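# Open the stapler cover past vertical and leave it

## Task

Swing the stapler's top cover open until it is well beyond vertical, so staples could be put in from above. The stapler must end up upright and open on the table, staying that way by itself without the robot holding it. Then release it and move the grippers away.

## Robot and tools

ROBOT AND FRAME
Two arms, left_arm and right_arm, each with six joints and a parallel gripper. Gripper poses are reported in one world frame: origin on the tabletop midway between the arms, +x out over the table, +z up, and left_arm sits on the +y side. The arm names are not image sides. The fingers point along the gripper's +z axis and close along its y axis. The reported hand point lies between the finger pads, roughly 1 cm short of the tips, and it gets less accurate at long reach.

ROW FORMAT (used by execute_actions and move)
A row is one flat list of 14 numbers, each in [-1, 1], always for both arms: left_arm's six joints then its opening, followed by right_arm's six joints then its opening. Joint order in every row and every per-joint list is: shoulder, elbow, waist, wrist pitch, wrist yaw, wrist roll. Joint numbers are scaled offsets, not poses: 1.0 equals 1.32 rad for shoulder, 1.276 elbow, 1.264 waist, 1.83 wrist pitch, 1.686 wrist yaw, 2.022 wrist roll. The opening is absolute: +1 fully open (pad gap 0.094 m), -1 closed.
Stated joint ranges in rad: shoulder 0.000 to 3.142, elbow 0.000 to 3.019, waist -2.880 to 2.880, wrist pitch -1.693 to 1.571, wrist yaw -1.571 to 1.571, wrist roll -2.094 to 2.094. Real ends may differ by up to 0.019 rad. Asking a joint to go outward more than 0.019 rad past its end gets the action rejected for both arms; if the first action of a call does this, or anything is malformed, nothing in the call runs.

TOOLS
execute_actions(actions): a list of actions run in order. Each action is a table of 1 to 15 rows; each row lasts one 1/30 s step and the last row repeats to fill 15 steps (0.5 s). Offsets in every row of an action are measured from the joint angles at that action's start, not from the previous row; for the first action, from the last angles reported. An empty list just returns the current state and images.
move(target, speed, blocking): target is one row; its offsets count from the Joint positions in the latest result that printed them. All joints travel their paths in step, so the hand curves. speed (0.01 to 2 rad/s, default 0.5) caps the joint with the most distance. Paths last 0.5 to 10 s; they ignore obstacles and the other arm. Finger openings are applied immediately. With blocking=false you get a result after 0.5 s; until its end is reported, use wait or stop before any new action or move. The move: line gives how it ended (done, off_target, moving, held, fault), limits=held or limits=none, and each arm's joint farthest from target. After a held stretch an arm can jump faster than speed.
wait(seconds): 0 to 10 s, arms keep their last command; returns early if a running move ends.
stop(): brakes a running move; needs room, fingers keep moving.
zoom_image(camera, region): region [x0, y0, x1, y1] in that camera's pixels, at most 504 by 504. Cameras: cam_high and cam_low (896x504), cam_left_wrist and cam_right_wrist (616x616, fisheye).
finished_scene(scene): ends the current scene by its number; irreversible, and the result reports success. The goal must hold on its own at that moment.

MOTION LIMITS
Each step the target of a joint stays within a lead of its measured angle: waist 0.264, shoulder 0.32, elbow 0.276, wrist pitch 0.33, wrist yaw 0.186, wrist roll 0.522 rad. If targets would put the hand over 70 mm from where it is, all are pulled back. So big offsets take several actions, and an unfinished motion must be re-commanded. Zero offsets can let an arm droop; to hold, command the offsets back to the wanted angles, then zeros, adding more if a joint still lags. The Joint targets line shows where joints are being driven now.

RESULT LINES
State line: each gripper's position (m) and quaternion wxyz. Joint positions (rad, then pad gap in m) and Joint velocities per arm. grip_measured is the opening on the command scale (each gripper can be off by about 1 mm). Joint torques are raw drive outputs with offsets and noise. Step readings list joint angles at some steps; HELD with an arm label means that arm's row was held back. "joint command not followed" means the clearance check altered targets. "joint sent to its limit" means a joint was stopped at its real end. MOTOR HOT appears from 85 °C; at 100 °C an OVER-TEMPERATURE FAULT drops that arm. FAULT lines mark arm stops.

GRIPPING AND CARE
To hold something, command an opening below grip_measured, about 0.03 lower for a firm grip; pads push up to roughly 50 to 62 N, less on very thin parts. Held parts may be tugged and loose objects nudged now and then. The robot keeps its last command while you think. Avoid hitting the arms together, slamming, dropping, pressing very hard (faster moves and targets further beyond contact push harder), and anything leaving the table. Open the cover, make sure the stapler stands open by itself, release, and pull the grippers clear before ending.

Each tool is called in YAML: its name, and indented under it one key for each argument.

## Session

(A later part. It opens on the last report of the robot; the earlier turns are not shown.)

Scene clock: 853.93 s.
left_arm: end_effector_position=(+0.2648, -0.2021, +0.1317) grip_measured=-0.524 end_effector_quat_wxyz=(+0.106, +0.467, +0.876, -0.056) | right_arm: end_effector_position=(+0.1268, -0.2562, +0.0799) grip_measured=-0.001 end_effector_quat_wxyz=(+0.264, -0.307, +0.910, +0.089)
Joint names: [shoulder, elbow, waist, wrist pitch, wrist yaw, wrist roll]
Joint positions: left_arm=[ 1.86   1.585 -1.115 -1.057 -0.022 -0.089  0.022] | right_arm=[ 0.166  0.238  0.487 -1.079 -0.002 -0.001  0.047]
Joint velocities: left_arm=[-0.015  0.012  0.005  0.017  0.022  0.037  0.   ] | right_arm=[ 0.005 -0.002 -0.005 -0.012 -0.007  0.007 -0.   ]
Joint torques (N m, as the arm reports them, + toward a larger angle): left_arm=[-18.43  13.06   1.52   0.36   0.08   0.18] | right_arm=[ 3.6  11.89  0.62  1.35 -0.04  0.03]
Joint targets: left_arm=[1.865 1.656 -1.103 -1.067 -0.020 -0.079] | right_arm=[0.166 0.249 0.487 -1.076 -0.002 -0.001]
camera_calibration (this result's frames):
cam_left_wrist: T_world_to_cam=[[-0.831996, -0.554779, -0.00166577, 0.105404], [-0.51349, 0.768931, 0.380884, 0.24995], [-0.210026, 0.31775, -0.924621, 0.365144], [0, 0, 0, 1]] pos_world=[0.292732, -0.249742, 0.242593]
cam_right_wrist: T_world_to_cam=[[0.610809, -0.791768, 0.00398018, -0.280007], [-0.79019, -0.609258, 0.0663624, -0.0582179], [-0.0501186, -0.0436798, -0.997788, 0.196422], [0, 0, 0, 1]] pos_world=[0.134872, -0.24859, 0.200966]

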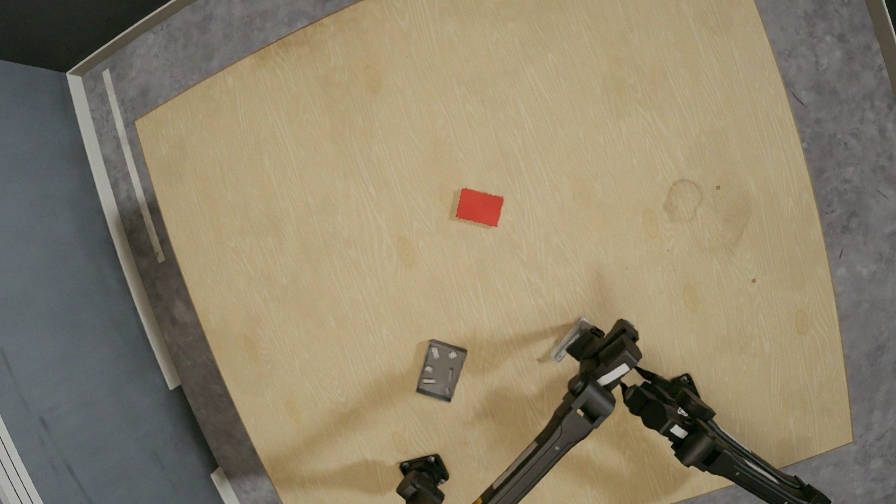

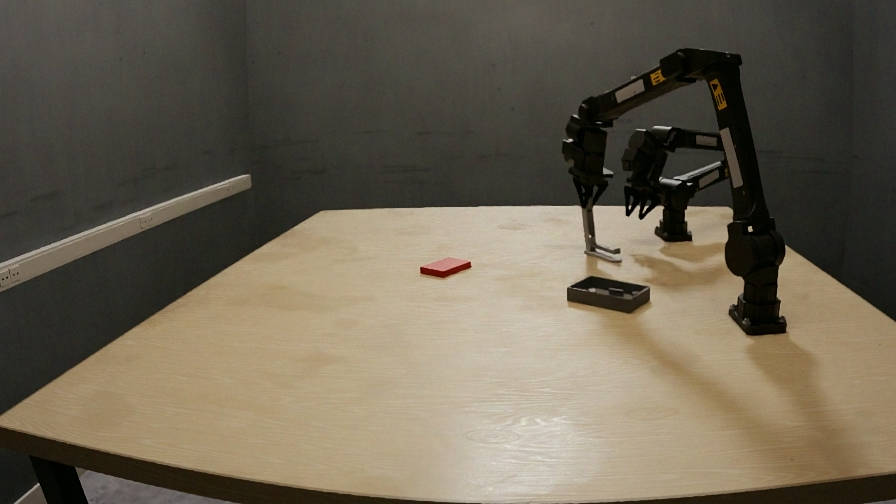

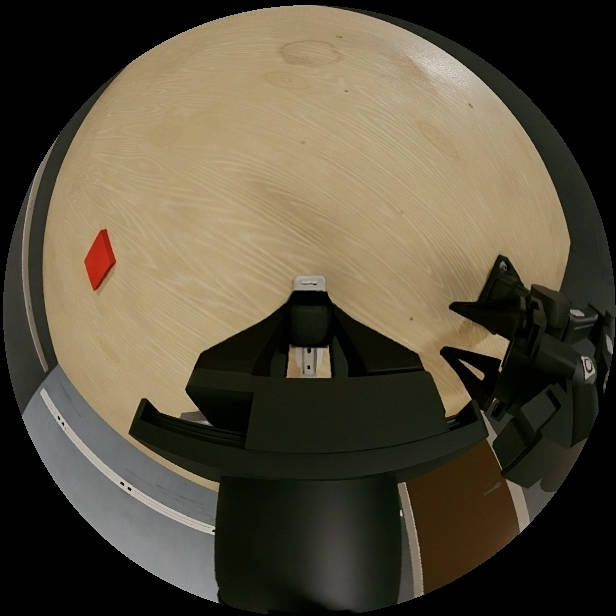

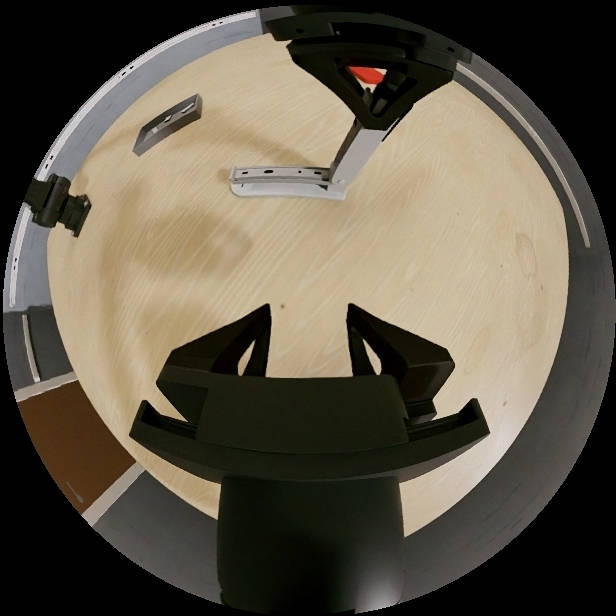

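execute_actions:
  actions:
    - [[0.00998,0.06603,0.0098,-0.00546,0.00174,0.00505,-0.555,0,0.008,0,0.0016,0,0,0],[0.01618,0.07641,0.01011,-0.01341,0.0023,0.00516,-0.555,0,0.008,0,0.0016,0,0,0],[0.02238,0.08679,0.01042,-0.02136,0.00286,0.00527,-0.555,0,0.008,0,0.0016,0,0,0],[0.02858,0.09718,0.01073,-0.0293,0.00342,0.00538,-0.555,0,0.008,0,0.0016,0,0,0],[0.03477,0.10756,0.01104,-0.03725,0.00397,0.00549,-0.555,0,0.008,0,0.0016,0,0,0],[0.04097,0.11795,0.01134,-0.04519,0.00453,0.0056,-0.555,0,0.008,0,0.0016,0,0,0],[0.04717,0.12833,0.01165,-0.05314,0.00509,0.00571,-0.555,0,0.008,0,0.0016,0,0,0],[0.05336,0.13871,0.01196,-0.06108,0.00565,0.00582,-0.555,0,0.008,0,0.0016,0,0,0],[0.05956,0.1491,0.01227,-0.06903,0.0062,0.00592,-0.555,0,0.008,0,0.0016,0,0,0],[0.06576,0.15948,0.01258,-0.07697,0.00676,0.00603,-0.555,0,0.008,0,0.0016,0,0,0],[0.06576,0.15948,0.01258,-0.08492,0.00676,0.00603,-0.555,0,0.008,0,0.0016,0,0,0]]

wait:
  seconds: 0.3

Scene clock: 865.30 s.
left_arm: end_effector_position=(+0.2698, -0.2095, +0.1304) grip_measured=-0.524 end_effector_quat_wxyz=(+0.063, +0.469, +0.880, -0.034) | right_arm: end_effector_position=(+0.1268, -0.2562, +0.0799) grip_measured=-0.001 end_effector_quat_wxyz=(+0.264, -0.307, +0.910, +0.089)
Joint names: [shoulder, elbow, waist, wrist pitch, wrist yaw, wrist roll]
Joint positions: left_arm=[ 1.941  1.716 -1.111 -1.203 -0.013 -0.088  0.022] | right_arm=[ 0.166  0.238  0.487 -1.079 -0.002 -0.001  0.047]
Joint velocities: left_arm=[-0.015 -0.002 -0.015 -0.037  0.022 -0.037 -0.001] | right_arm=[-0.005 -0.002 -0.015 -0.022  0.022 -0.066  0.001]
Joint torques (N m, as the arm reports them, + toward a larger angle): left_arm=[-19.79  13.17   1.22   0.34   0.1    0.17] | right_arm=[ 3.55 11.89  0.65  1.36 -0.04  0.03]
Joint targets: left_arm=[1.946 1.788 -1.099 -1.212 -0.011 -0.077] | right_arm=[0.166 0.249 0.487 -1.076 -0.002 -0.001]
Step readings (joint positions):
0: left_arm=[1.860 1.585 -1.115 -1.057 -0.022 -0.089] | right_arm=[0.166 0.238 0.487 -1.079 -0.002 -0.001]
1: left_arm=[1.860 1.586 -1.115 -1.057 -0.022 -0.089] | right_arm=[0.166 0.238 0.487 -1.079 -0.002 -0.001]
2: left_arm=[1.862 1.589 -1.115 -1.061 -0.022 -0.089] | right_arm=[0.166 0.238 0.487 -1.079 -0.002 -0.001]
4: left_arm=[1.874 1.608 -1.115 -1.081 -0.021 -0.089] | right_arm=[0.166 0.238 0.487 -1.079 -0.002 -0.001]
8: left_arm=[1.907 1.662 -1.113 -1.138 -0.017 -0.088] | right_arm=[0.166 0.238 0.487 -1.079 -0.002 -0.001]
15: Joint positions above
camera_calibration (this result's frames):
cam_left_wrist: T_world_to_cam=[[-0.831551, -0.555446, -0.00138371, 0.10514], [-0.491232, 0.73425, 0.46858, 0.233964], [-0.259255, 0.390328, -0.88342, 0.390472], [0, 0, 0, 1]] pos_world=[0.303592, -0.265801, 0.235466]
cam_right_wrist: T_world_to_cam=[[0.610809, -0.791768, 0.00398018, -0.280007], [-0.79019, -0.609258, 0.0663624, -0.0582179], [-0.0501186, -0.0436798, -0.997788, 0.196422], [0, 0, 0, 1]] pos_world=[0.134872, -0.24859, 0.200966]

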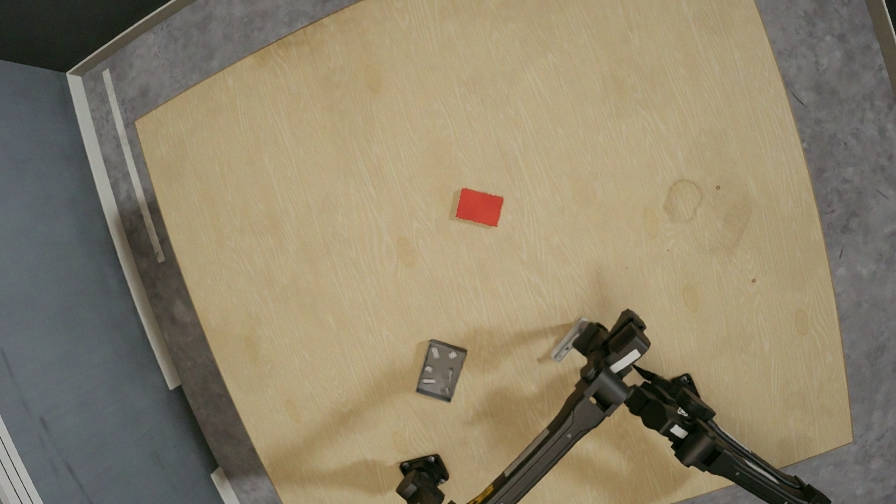

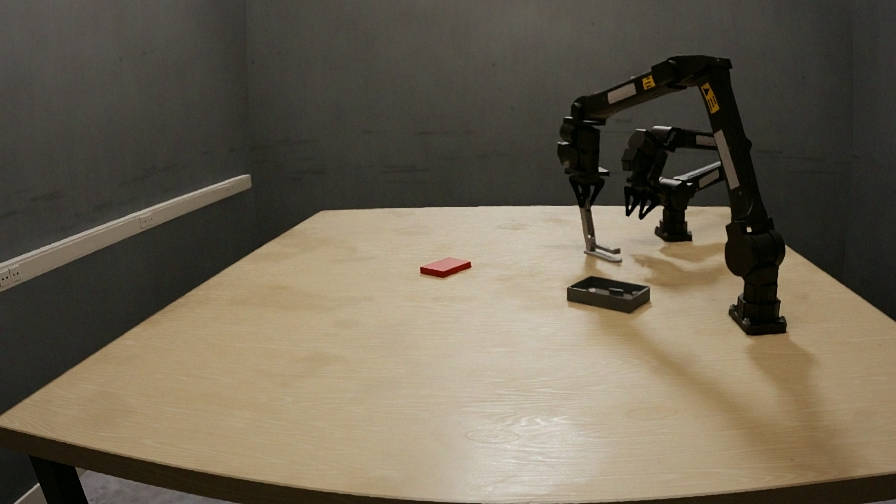

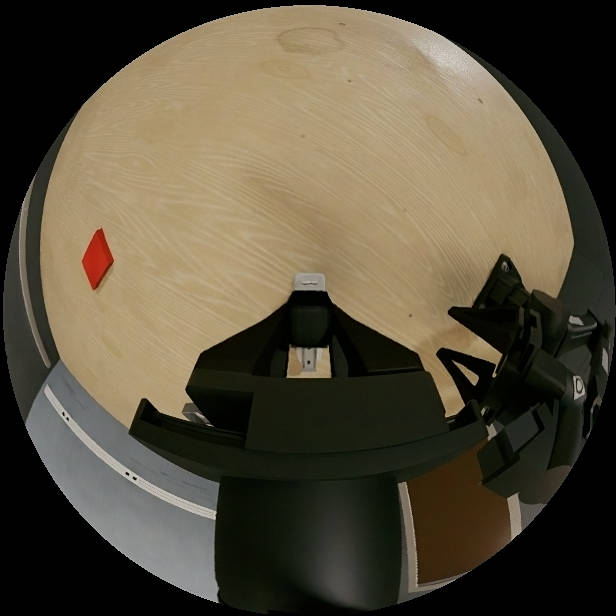

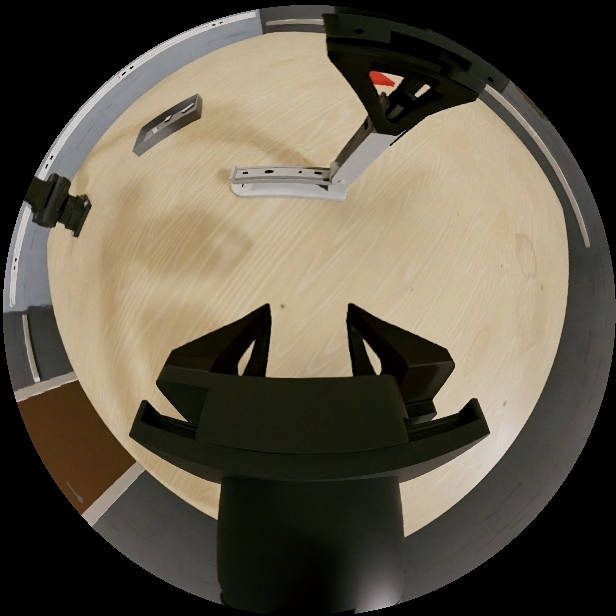

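Scene clock: 865.60 s.
left_arm: end_effector_position=(+0.2698, -0.2094, +0.1304) grip_measured=-0.524 end_effector_quat_wxyz=(+0.063, +0.469, +0.880, -0.034) | right_arm: end_effector_position=(+0.1268, -0.2562, +0.0799) grip_measured=-0.001 end_effector_quat_wxyz=(+0.264, -0.307, +0.910, +0.089)
Joint names: [shoulder, elbow, waist, wrist pitch, wrist yaw, wrist roll]
Joint positions: left_arm=[ 1.941  1.716 -1.111 -1.204 -0.013 -0.088  0.022] | right_arm=[ 0.166  0.238  0.487 -1.079 -0.002 -0.001  0.047]
Joint velocities: left_arm=[ 0.005  0.002  0.005 -0.012  0.022 -0.022 -0.   ] | right_arm=[ 0.015  0.017 -0.005 -0.012  0.022  0.022  0.   ]
Joint torques (N m, as the arm reports them, + toward a larger angle): left_arm=[-19.72  13.14   1.63   0.25   0.09   0.16] | right_arm=[ 3.59 11.89  0.61  1.37 -0.04  0.03]
Joint targets: left_arm=[1.946 1.788 -1.099 -1.212 -0.011 -0.077] | right_arm=[0.166 0.249 0.487 -1.076 -0.002 -0.001]
wait: 0.30 s; at rest by 0.17 s
camera_calibration (this result's frames):
cam_left_wrist: T_world_to_cam=[[-0.831552, -0.555446, -0.00141657, 0.105153], [-0.491146, 0.734094, 0.468916, 0.233789], [-0.259417, 0.390623, -0.883242, 0.3905], [0, 0, 0, 1]] pos_world=[0.303567, -0.265755, 0.235427]
cam_right_wrist: T_world_to_cam=[[0.610809, -0.791768, 0.00398018, -0.280007], [-0.79019, -0.609258, 0.0663624, -0.0582179], [-0.0501186, -0.0436798, -0.997788, 0.196422], [0, 0, 0, 1]] pos_world=[0.134872, -0.24859, 0.200966]

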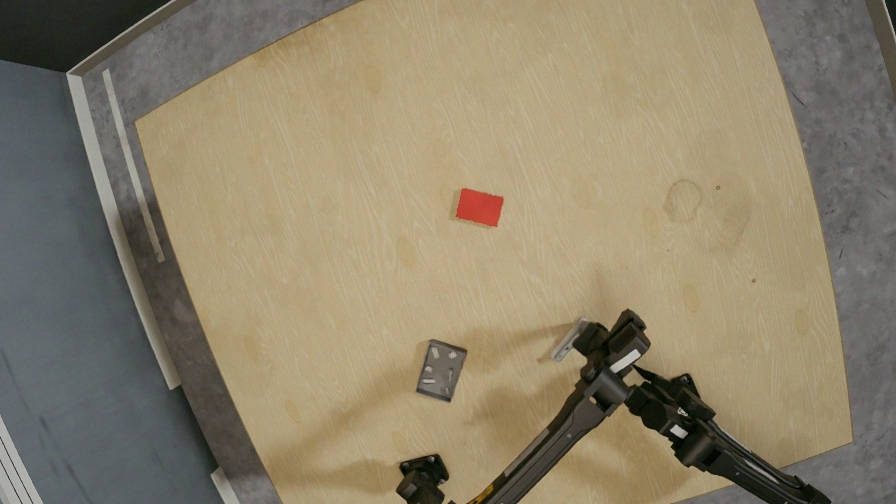

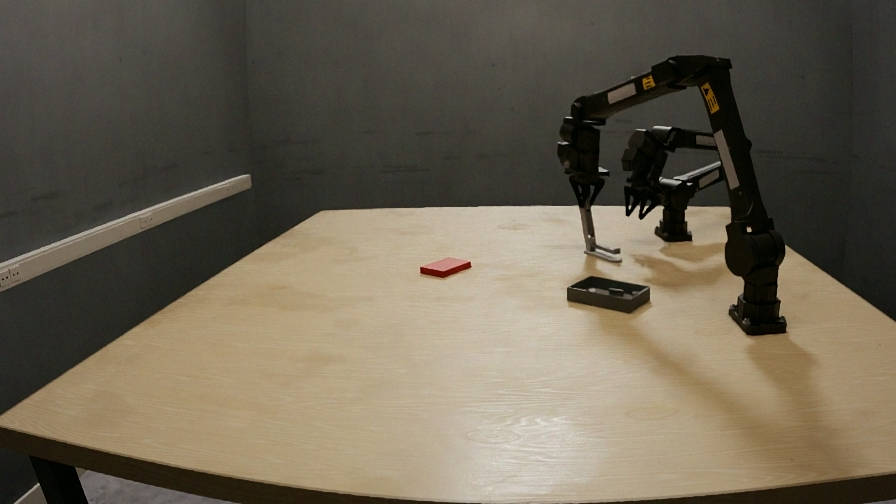

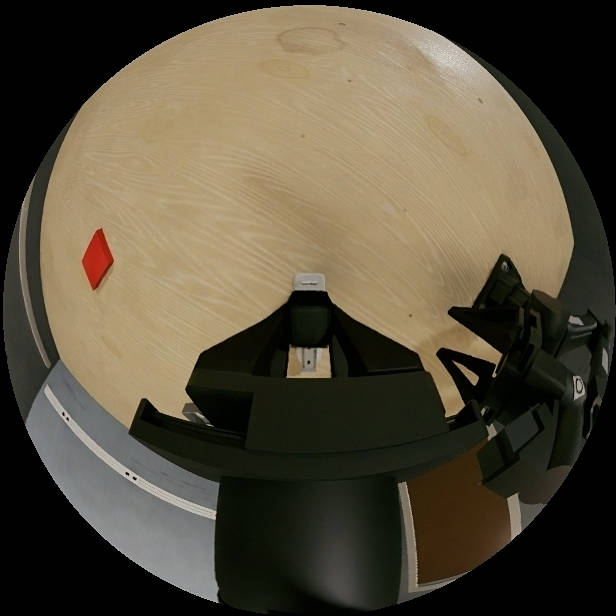

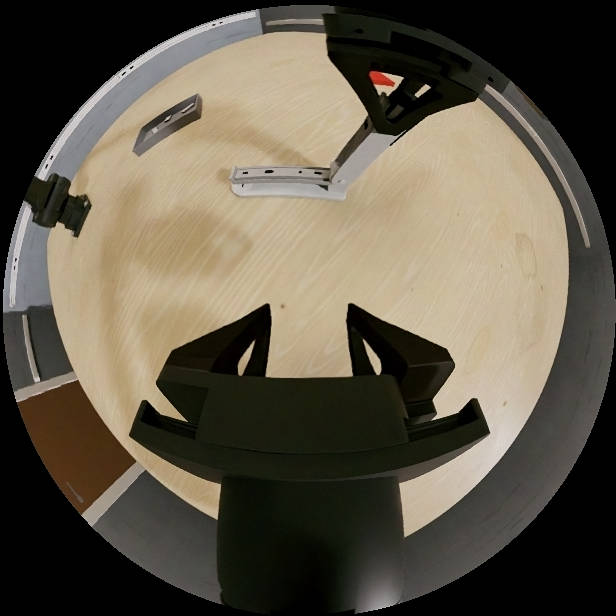

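execute_actions:
  actions:
    - [[0.01086,0.06696,0.00977,-0.00492,0.00171,0.00564,-0.555,0,0.008,0,0.0016,0,0,0],[0.01756,0.07788,0.01005,-0.0127,0.00223,0.00584,-0.555,0,0.008,0,0.0016,0,0,0],[0.02426,0.08881,0.01032,-0.02049,0.00275,0.00603,-0.555,0,0.008,0,0.0016,0,0,0],[0.03095,0.09973,0.0106,-0.02828,0.00327,0.00623,-0.555,0,0.008,0,0.0016,0,0,0],[0.03765,0.11066,0.01088,-0.03607,0.0038,0.00643,-0.555,0,0.008,0,0.0016,0,0,0],[0.04435,0.12158,0.01116,-0.04385,0.00432,0.00663,-0.555,0,0.008,0,0.0016,0,0,0],[0.05105,0.13251,0.01143,-0.05164,0.00484,0.00682,-0.555,0,0.008,0,0.0016,0,0,0],[0.05774,0.14343,0.01171,-0.05943,0.00536,0.00702,-0.555,0,0.008,0,0.0016,0,0,0],[0.06444,0.15436,0.01199,-0.06721,0.00588,0.00722,-0.555,0,0.008,0,0.0016,0,0,0],[0.07114,0.16528,0.01226,-0.075,0.00641,0.00742,-0.555,0,0.008,0,0.0016,0,0,0],[0.07114,0.16528,0.01226,-0.08279,0.00641,0.00742,-0.555,0,0.008,0,0.0016,0,0,0]]

wait:
  seconds: 0.3

Scene clock: 879.73 s.
left_arm: end_effector_position=(+0.2748, -0.2172, +0.1282) grip_measured=-0.524 end_effector_quat_wxyz=(+0.022, +0.471, +0.882, -0.012) | right_arm: end_effector_position=(+0.1268, -0.2562, +0.0799) grip_measured=-0.001 end_effector_quat_wxyz=(+0.264, -0.307, +0.910, +0.089)
Joint names: [shoulder, elbow, waist, wrist pitch, wrist yaw, wrist roll]
Joint positions: left_arm=[ 2.03   1.856 -1.107 -1.347 -0.004 -0.084  0.022] | right_arm=[ 0.166  0.238  0.487 -1.079 -0.002 -0.001  0.047]
Joint velocities: left_arm=[-0.024 -0.007 -0.005 -0.071 -0.037  0.007 -0.   ] | right_arm=[-0.015 -0.007 -0.015  0.002 -0.081 -0.022 -0.001]
Joint torques (N m, as the arm reports them, + toward a larger angle): left_arm=[-21.02  13.2    1.5    0.32   0.06   0.16] | right_arm=[ 3.54 11.87  0.65  1.37 -0.05  0.03]
Joint targets: left_arm=[2.035 1.928 -1.095 -1.355 -0.002 -0.073] | right_arm=[0.166 0.249 0.487 -1.076 -0.002 -0.001]
Step readings (joint positions):
0: left_arm=[1.941 1.716 -1.111 -1.204 -0.013 -0.088] | right_arm=[0.166 0.238 0.487 -1.079 -0.002 -0.001]
1: left_arm=[1.942 1.718 -1.111 -1.204 -0.013 -0.088] | right_arm=[0.166 0.238 0.487 -1.079 -0.002 -0.001]
2: left_arm=[1.945 1.722 -1.111 -1.208 -0.012 -0.087] | right_arm=[0.166 0.238 0.487 -1.079 -0.002 -0.001]
4: left_arm=[1.957 1.742 -1.111 -1.228 -0.012 -0.087] | right_arm=[0.166 0.238 0.487 -1.079 -0.002 -0.001]
8: left_arm=[1.993 1.798 -1.109 -1.284 -0.009 -0.085] | right_arm=[0.166 0.238 0.487 -1.079 -0.002 -0.001]
15: Joint positions above
camera_calibration (this result's frames):
cam_left_wrist: T_world_to_cam=[[-0.832071, -0.554669, -0.000854668, 0.10527], [-0.463879, 0.695029, 0.549319, 0.21677], [-0.304096, 0.457468, -0.835613, 0.413628], [0, 0, 0, 1]] pos_world=[0.31393, -0.281493, 0.226647]
cam_right_wrist: T_world_to_cam=[[0.610809, -0.791768, 0.00398018, -0.280007], [-0.79019, -0.609258, 0.0663624, -0.0582179], [-0.0501186, -0.0436798, -0.997788, 0.196422], [0, 0, 0, 1]] pos_world=[0.134872, -0.24859, 0.200966]

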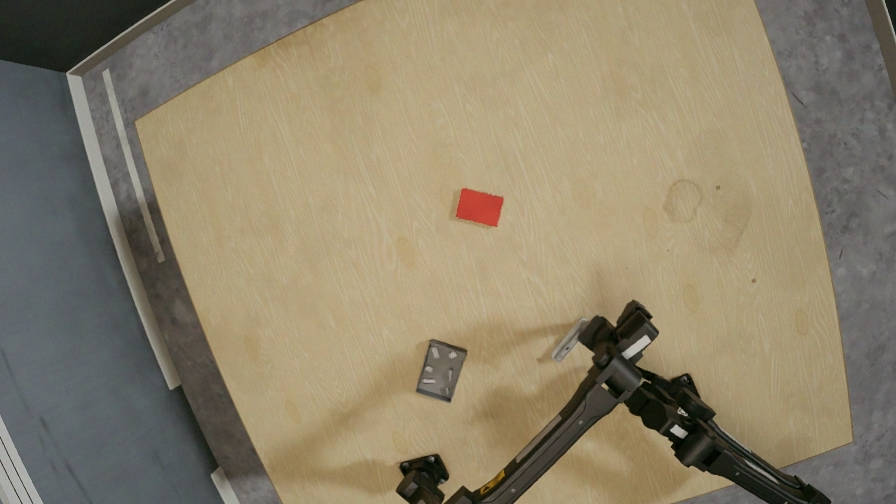

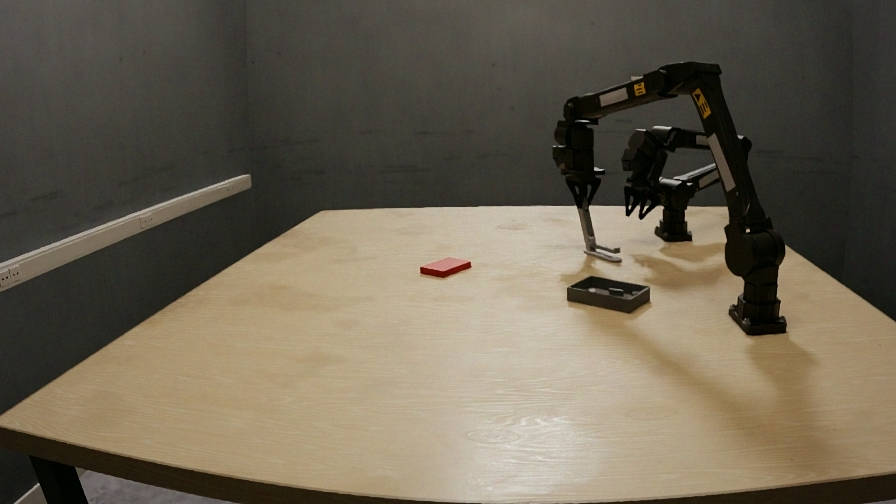

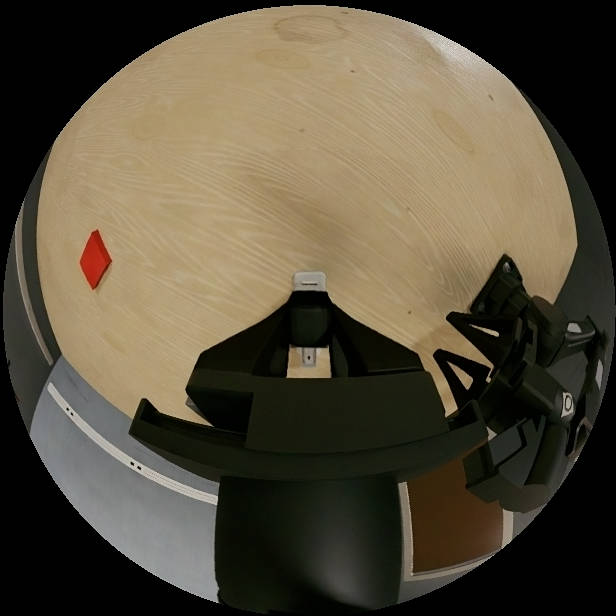

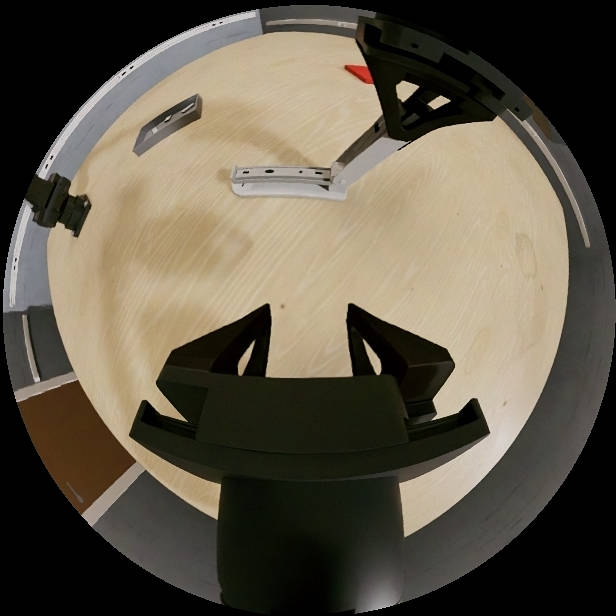

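Scene clock: 880.03 s.
left_arm: end_effector_position=(+0.2746, -0.2168, +0.1282) grip_measured=-0.524 end_effector_quat_wxyz=(+0.021, +0.471, +0.882, -0.011) | right_arm: end_effector_position=(+0.1268, -0.2562, +0.0799) grip_measured=-0.001 end_effector_quat_wxyz=(+0.264, -0.307, +0.910, +0.089)
Joint names: [shoulder, elbow, waist, wrist pitch, wrist yaw, wrist roll]
Joint positions: left_arm=[ 2.03   1.856 -1.107 -1.349 -0.004 -0.084  0.022] | right_arm=[ 0.166  0.238  0.487 -1.079 -0.002 -0.001  0.047]
Joint velocities: left_arm=[-0.015  0.002 -0.005 -0.002  0.037 -0.022  0.   ] | right_arm=[-0.015  0.007 -0.005  0.012  0.081  0.007 -0.001]
Joint torques (N m, as the arm reports them, + toward a larger angle): left_arm=[-20.9   13.08   1.74   0.26   0.08   0.17] | right_arm=[ 3.56 11.87  0.65  1.35 -0.04  0.03]
Joint targets: left_arm=[2.035 1.928 -1.095 -1.355 -0.002 -0.073] | right_arm=[0.166 0.249 0.487 -1.076 -0.002 -0.001]
wait: 0.30 s; at rest by 0.20 s
camera_calibration (this result's frames):
cam_left_wrist: T_world_to_cam=[[-0.832283, -0.55435, -0.00102879, 0.105458], [-0.463114, 0.694282, 0.550906, 0.215817], [-0.30468, 0.458986, -0.834567, 0.413708], [0, 0, 0, 1]] pos_world=[0.313768, -0.281263, 0.226481]
cam_right_wrist: T_world_to_cam=[[0.610809, -0.791768, 0.00398018, -0.280007], [-0.79019, -0.609258, 0.0663624, -0.0582179], [-0.0501186, -0.0436798, -0.997788, 0.196422], [0, 0, 0, 1]] pos_world=[0.134872, -0.24859, 0.200966]

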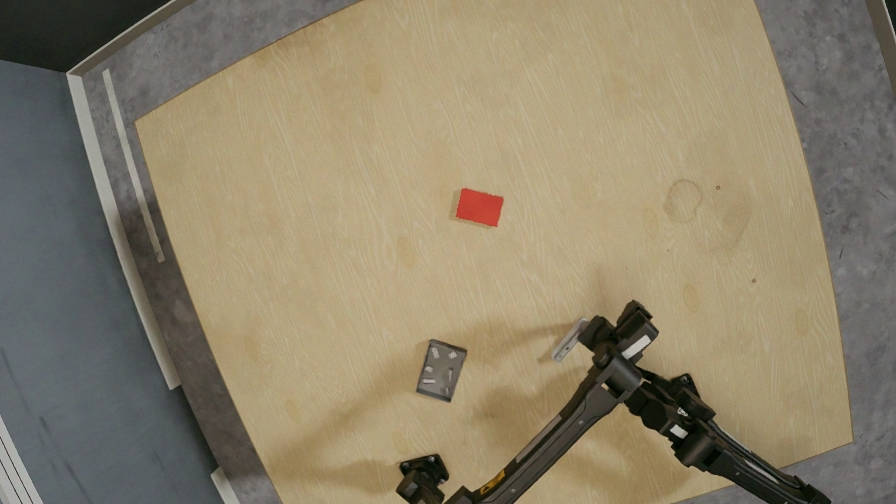

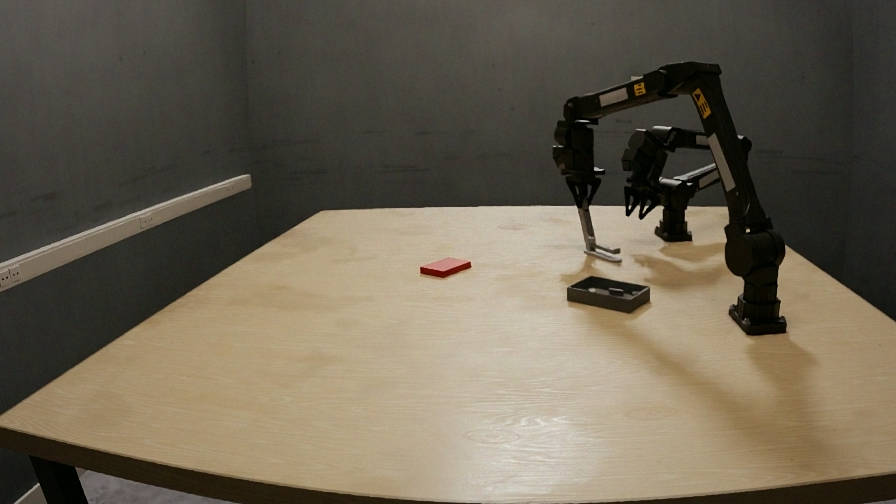

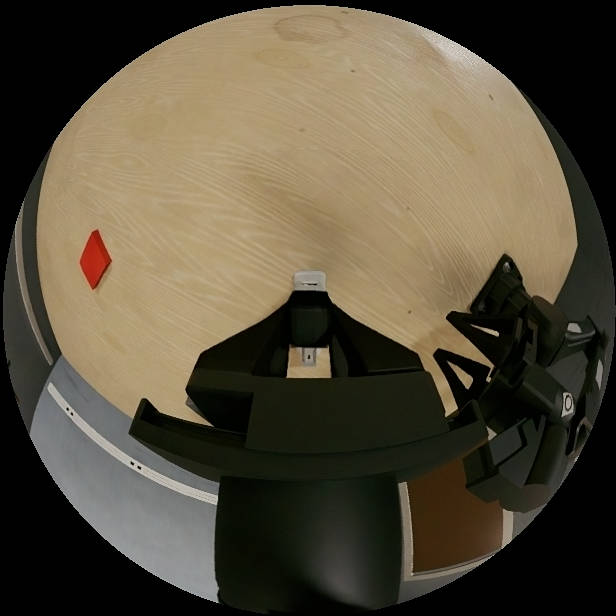

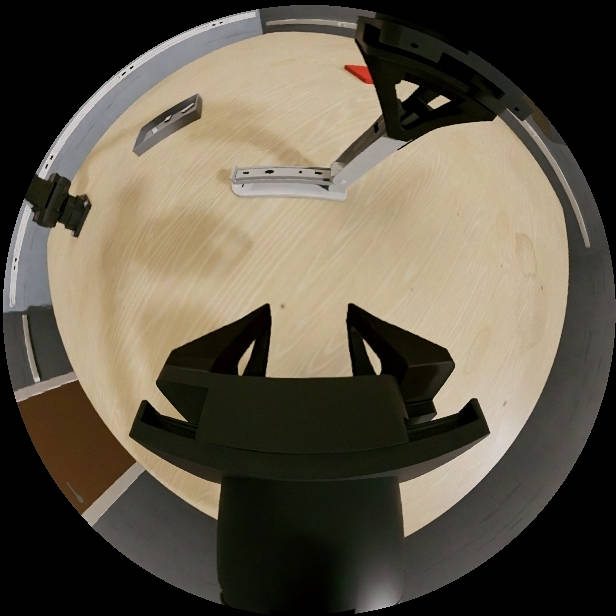

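execute_actions:
  actions:
    - [[0.01101,0.06733,0.00972,-0.00383,0.00163,0.0056,-0.555,0,0.008,0,0.0016,0,0,0],[0.01823,0.07901,0.00994,-0.01176,0.00208,0.00577,-0.555,0,0.008,0,0.0016,0,0,0],[0.02545,0.0907,0.01016,-0.01969,0.00252,0.00593,-0.555,0,0.008,0,0.0016,0,0,0],[0.03267,0.10238,0.01038,-0.02763,0.00297,0.00609,-0.555,0,0.008,0,0.0016,0,0,0],[0.03989,0.11407,0.0106,-0.03556,0.00341,0.00626,-0.555,0,0.008,0,0.0016,0,0,0],[0.04711,0.12575,0.01082,-0.0435,0.00386,0.00642,-0.555,0,0.008,0,0.0016,0,0,0],[0.05433,0.13744,0.01104,-0.05143,0.0043,0.00658,-0.555,0,0.008,0,0.0016,0,0,0],[0.06155,0.14912,0.01127,-0.05937,0.00474,0.00675,-0.555,0,0.008,0,0.0016,0,0,0],[0.06877,0.16081,0.01149,-0.0673,0.00519,0.00691,-0.555,0,0.008,0,0.0016,0,0,0],[0.07598,0.17249,0.01171,-0.07523,0.00563,0.00707,-0.555,0,0.008,0,0.0016,0,0,0],[0.07598,0.17249,0.01171,-0.08317,0.00563,0.00707,-0.555,0,0.008,0,0.0016,0,0,0]]

wait:
  seconds: 0.3

Scene clock: 889.63 s.
left_arm: end_effector_position=(+0.2796, -0.2248, +0.1256) grip_measured=-0.524 end_effector_quat_wxyz=(-0.018, +0.471, +0.882, +0.010) | right_arm: end_effector_position=(+0.1268, -0.2562, +0.0799) grip_measured=-0.001 end_effector_quat_wxyz=(+0.264, -0.307, +0.910, +0.089)
Joint names: [shoulder, elbow, waist, wrist pitch, wrist yaw, wrist roll]
Joint positions: left_arm=[ 2.124  2.004 -1.105 -1.492  0.003 -0.081  0.022] | right_arm=[ 0.166  0.238  0.487 -1.079 -0.002 -0.001  0.047]
Joint velocities: left_arm=[-0.005 -0.017 -0.005 -0.002 -0.007 -0.037 -0.001] | right_arm=[-0.005  0.002  0.005  0.007 -0.037  0.007 -0.001]
Joint torques (N m, as the arm reports them, + toward a larger angle): left_arm=[-22.4   12.91   1.58   0.     0.12   0.19] | right_arm=[ 3.55 11.88  0.6   1.36 -0.04  0.03]
Joint targets: left_arm=[2.130 2.076 -1.093 -1.502 0.005 -0.070] | right_arm=[0.166 0.249 0.487 -1.076 -0.002 -0.001]
Step readings (joint positions):
0: left_arm=[2.030 1.856 -1.107 -1.349 -0.004 -0.084] | right_arm=[0.166 0.238 0.487 -1.079 -0.002 -0.001]
1: left_arm=[2.030 1.857 -1.107 -1.350 -0.004 -0.084] | right_arm=[0.166 0.238 0.487 -1.079 -0.002 -0.001]
2: left_arm=[2.033 1.861 -1.107 -1.354 -0.004 -0.084] | right_arm=[0.166 0.238 0.487 -1.079 -0.002 -0.001]
4: left_arm=[2.047 1.883 -1.107 -1.372 -0.003 -0.084] | right_arm=[0.166 0.238 0.487 -1.079 -0.002 -0.001]
8: left_arm=[2.086 1.945 -1.107 -1.428 -0.001 -0.082] | right_arm=[0.166 0.238 0.487 -1.079 -0.002 -0.001]
15: Joint positions above
camera_calibration (this result's frames):
cam_left_wrist: T_world_to_cam=[[-0.832345, -0.554257, -0.000921212, 0.105198], [-0.434011, 0.650731, 0.623044, 0.198087], [-0.344727, 0.518987, -0.782186, 0.434843], [0, 0, 0, 1]] pos_world=[0.323435, -0.296272, 0.216808]
cam_right_wrist: T_world_to_cam=[[0.610809, -0.791768, 0.00398018, -0.280007], [-0.79019, -0.609258, 0.0663624, -0.0582179], [-0.0501186, -0.0436798, -0.997788, 0.196422], [0, 0, 0, 1]] pos_world=[0.134872, -0.24859, 0.200966]

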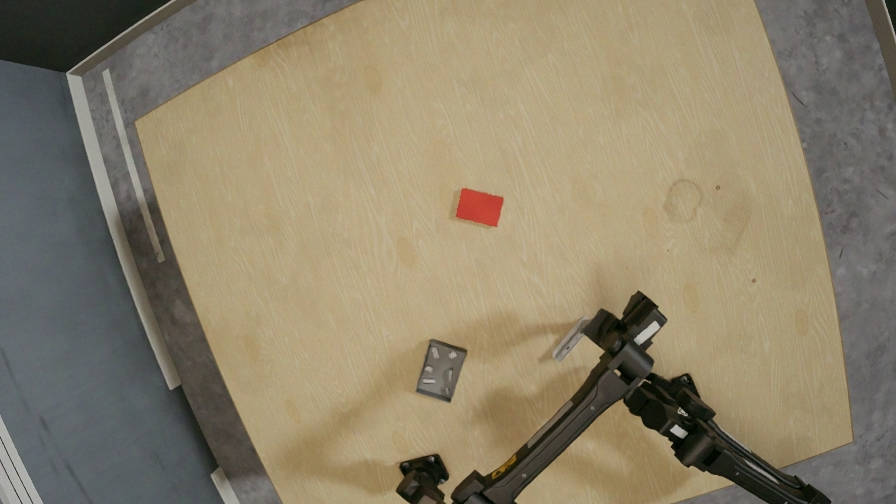

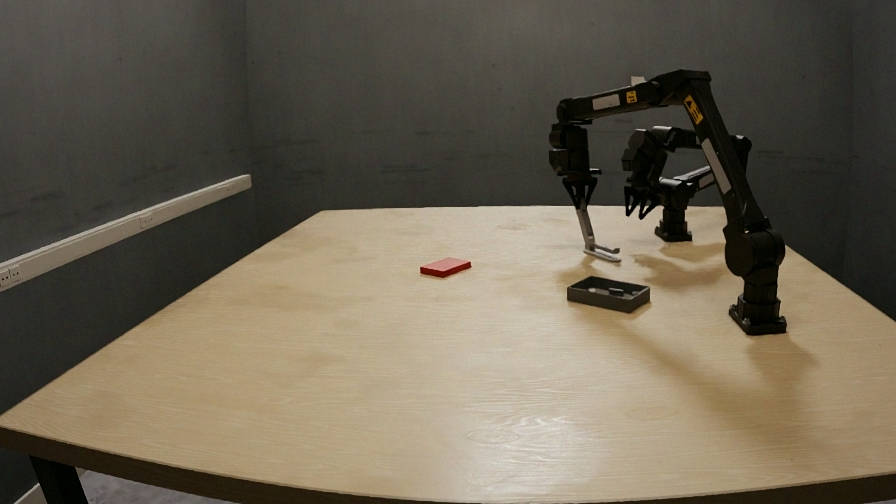

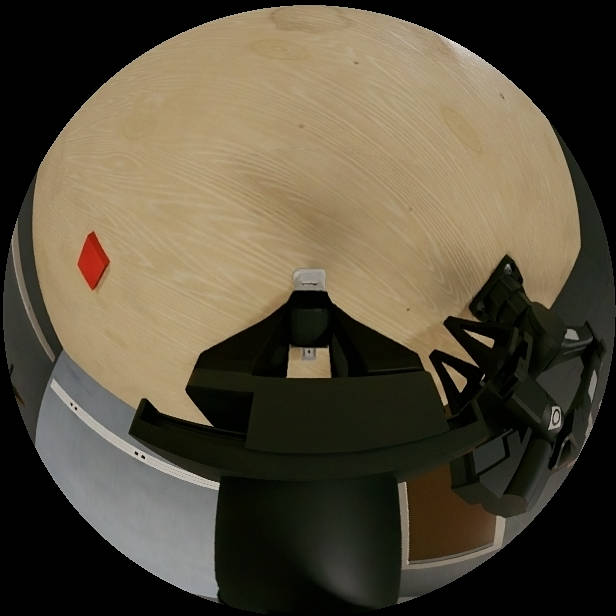

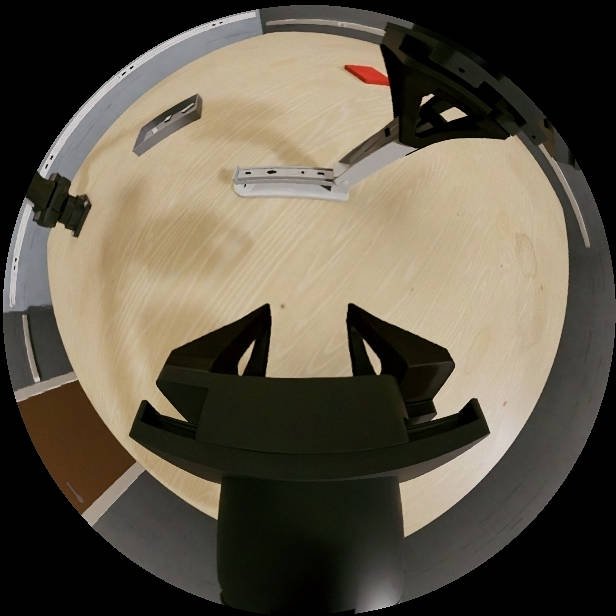

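Scene clock: 889.93 s.
left_arm: end_effector_position=(+0.2795, -0.2248, +0.1256) grip_measured=-0.524 end_effector_quat_wxyz=(-0.018, +0.471, +0.882, +0.010) | right_arm: end_effector_position=(+0.1268, -0.2562, +0.0799) grip_measured=-0.001 end_effector_quat_wxyz=(+0.264, -0.307, +0.910, +0.089)
Joint names: [shoulder, elbow, waist, wrist pitch, wrist yaw, wrist roll]
Joint positions: left_arm=[ 2.124  2.004 -1.105 -1.492  0.004 -0.081  0.022] | right_arm=[ 0.166  0.238  0.487 -1.079 -0.002 -0.001  0.047]
Joint velocities: left_arm=[-0.015 -0.002 -0.005  0.012 -0.007  0.022 -0.   ] | right_arm=[-0.005 -0.007 -0.005  0.002 -0.007 -0.007  0.   ]
Joint torques (N m, as the arm reports them, + toward a larger angle): left_arm=[-22.08  12.93   1.49  -0.01   0.1    0.18] | right_arm=[ 3.54 11.87  0.65  1.35 -0.04  0.04]
Joint targets: left_arm=[2.130 2.076 -1.093 -1.502 0.006 -0.070] | right_arm=[0.166 0.249 0.487 -1.076 -0.002 -0.001]
wait: 0.30 s; at rest by 0.17 s
camera_calibration (this result's frames):
cam_left_wrist: T_world_to_cam=[[-0.832336, -0.554271, -0.000541245, 0.10508], [-0.433814, 0.65084, 0.623068, 0.198049], [-0.344996, 0.518837, -0.782168, 0.434879], [0, 0, 0, 1]] pos_world=[0.323409, -0.296287, 0.216807]
cam_right_wrist: T_world_to_cam=[[0.610809, -0.791768, 0.00398018, -0.280007], [-0.79019, -0.609258, 0.0663624, -0.0582179], [-0.0501186, -0.0436798, -0.997788, 0.196422], [0, 0, 0, 1]] pos_world=[0.134872, -0.24859, 0.200966]

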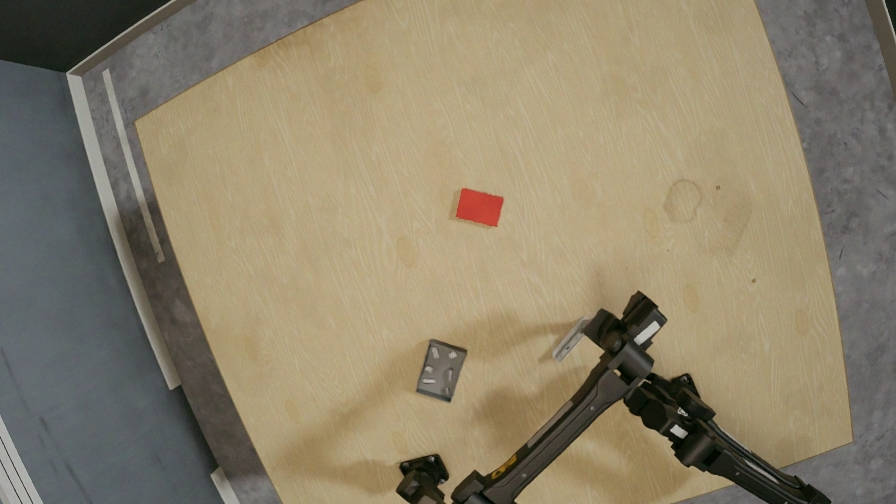

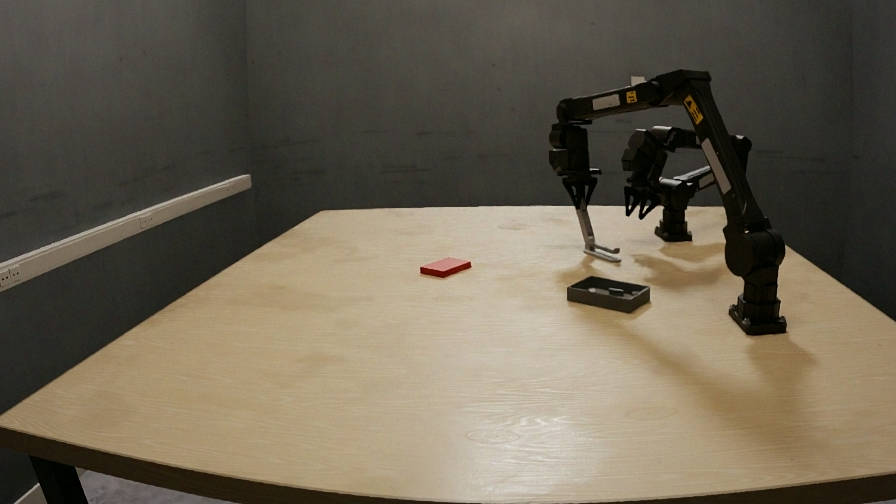

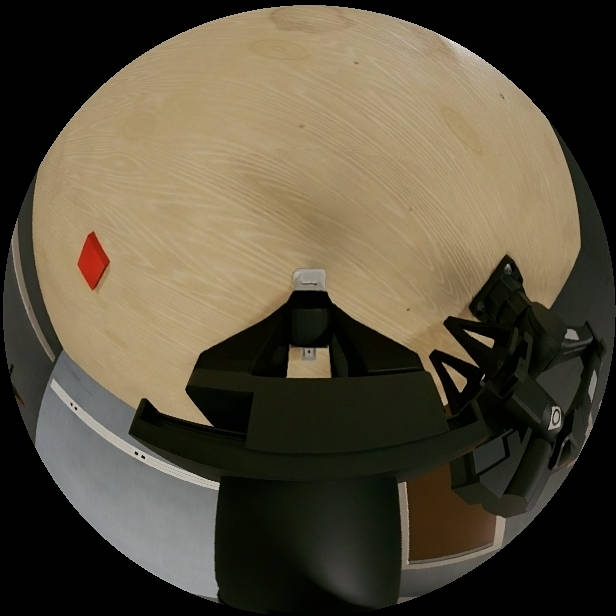

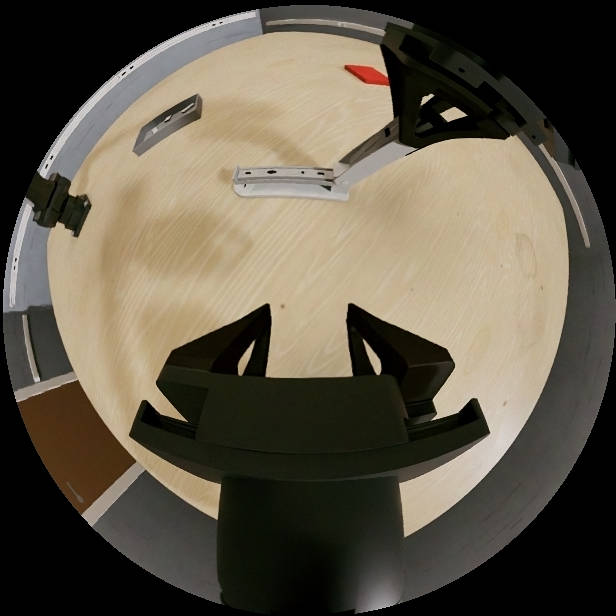

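zoom_image:
  camera: "cam_right_wrist"
  region: [210, 80, 450, 220]

zoom_image:
  camera: "cam_low"
  region: [530, 160, 670, 280]

Region (210, 80, 450, 220) of cam_right_wrist's 616x616 image, scaled by 2.100, with more detail than that image has; it fills the top 294 rows of this view, and the rest is white.

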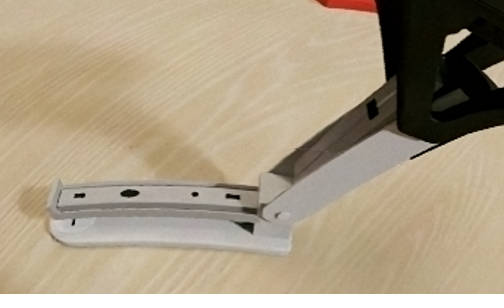

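Region (530, 160, 670, 280) of cam_low's 896x504 image, scaled by 3.600, with more detail than that image has; it fills the top 432 rows of this view, and the rest is white.

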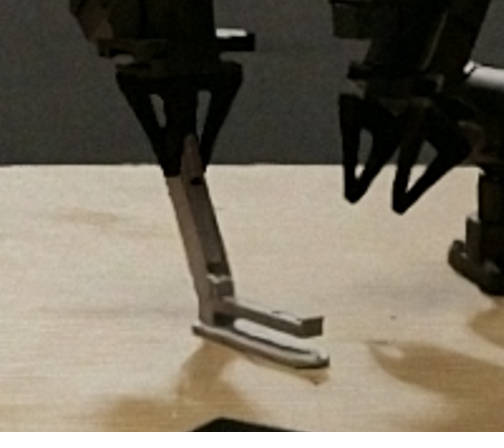

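zoom_image:
  camera: "cam_right_wrist"
  region: [220, 140, 370, 215]

zoom_image:
  camera: "cam_high"
  region: [530, 280, 680, 390]

Region (220, 140, 370, 215) of cam_right_wrist's 616x616 image, scaled by 3.360, with more detail than that image has.

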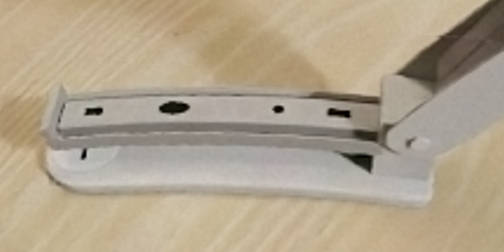

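Region (530, 280, 680, 390) of cam_high's 896x504 image, scaled by 3.360, with more detail than that image has; it fills the top 370 rows of this view, and the rest is white.

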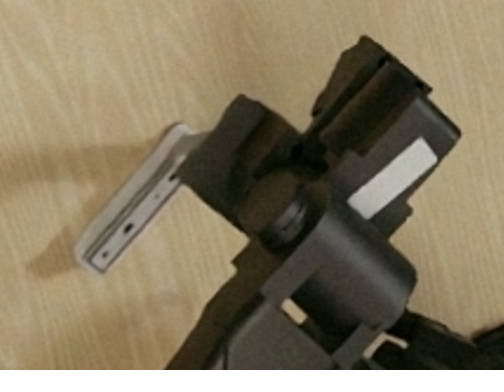

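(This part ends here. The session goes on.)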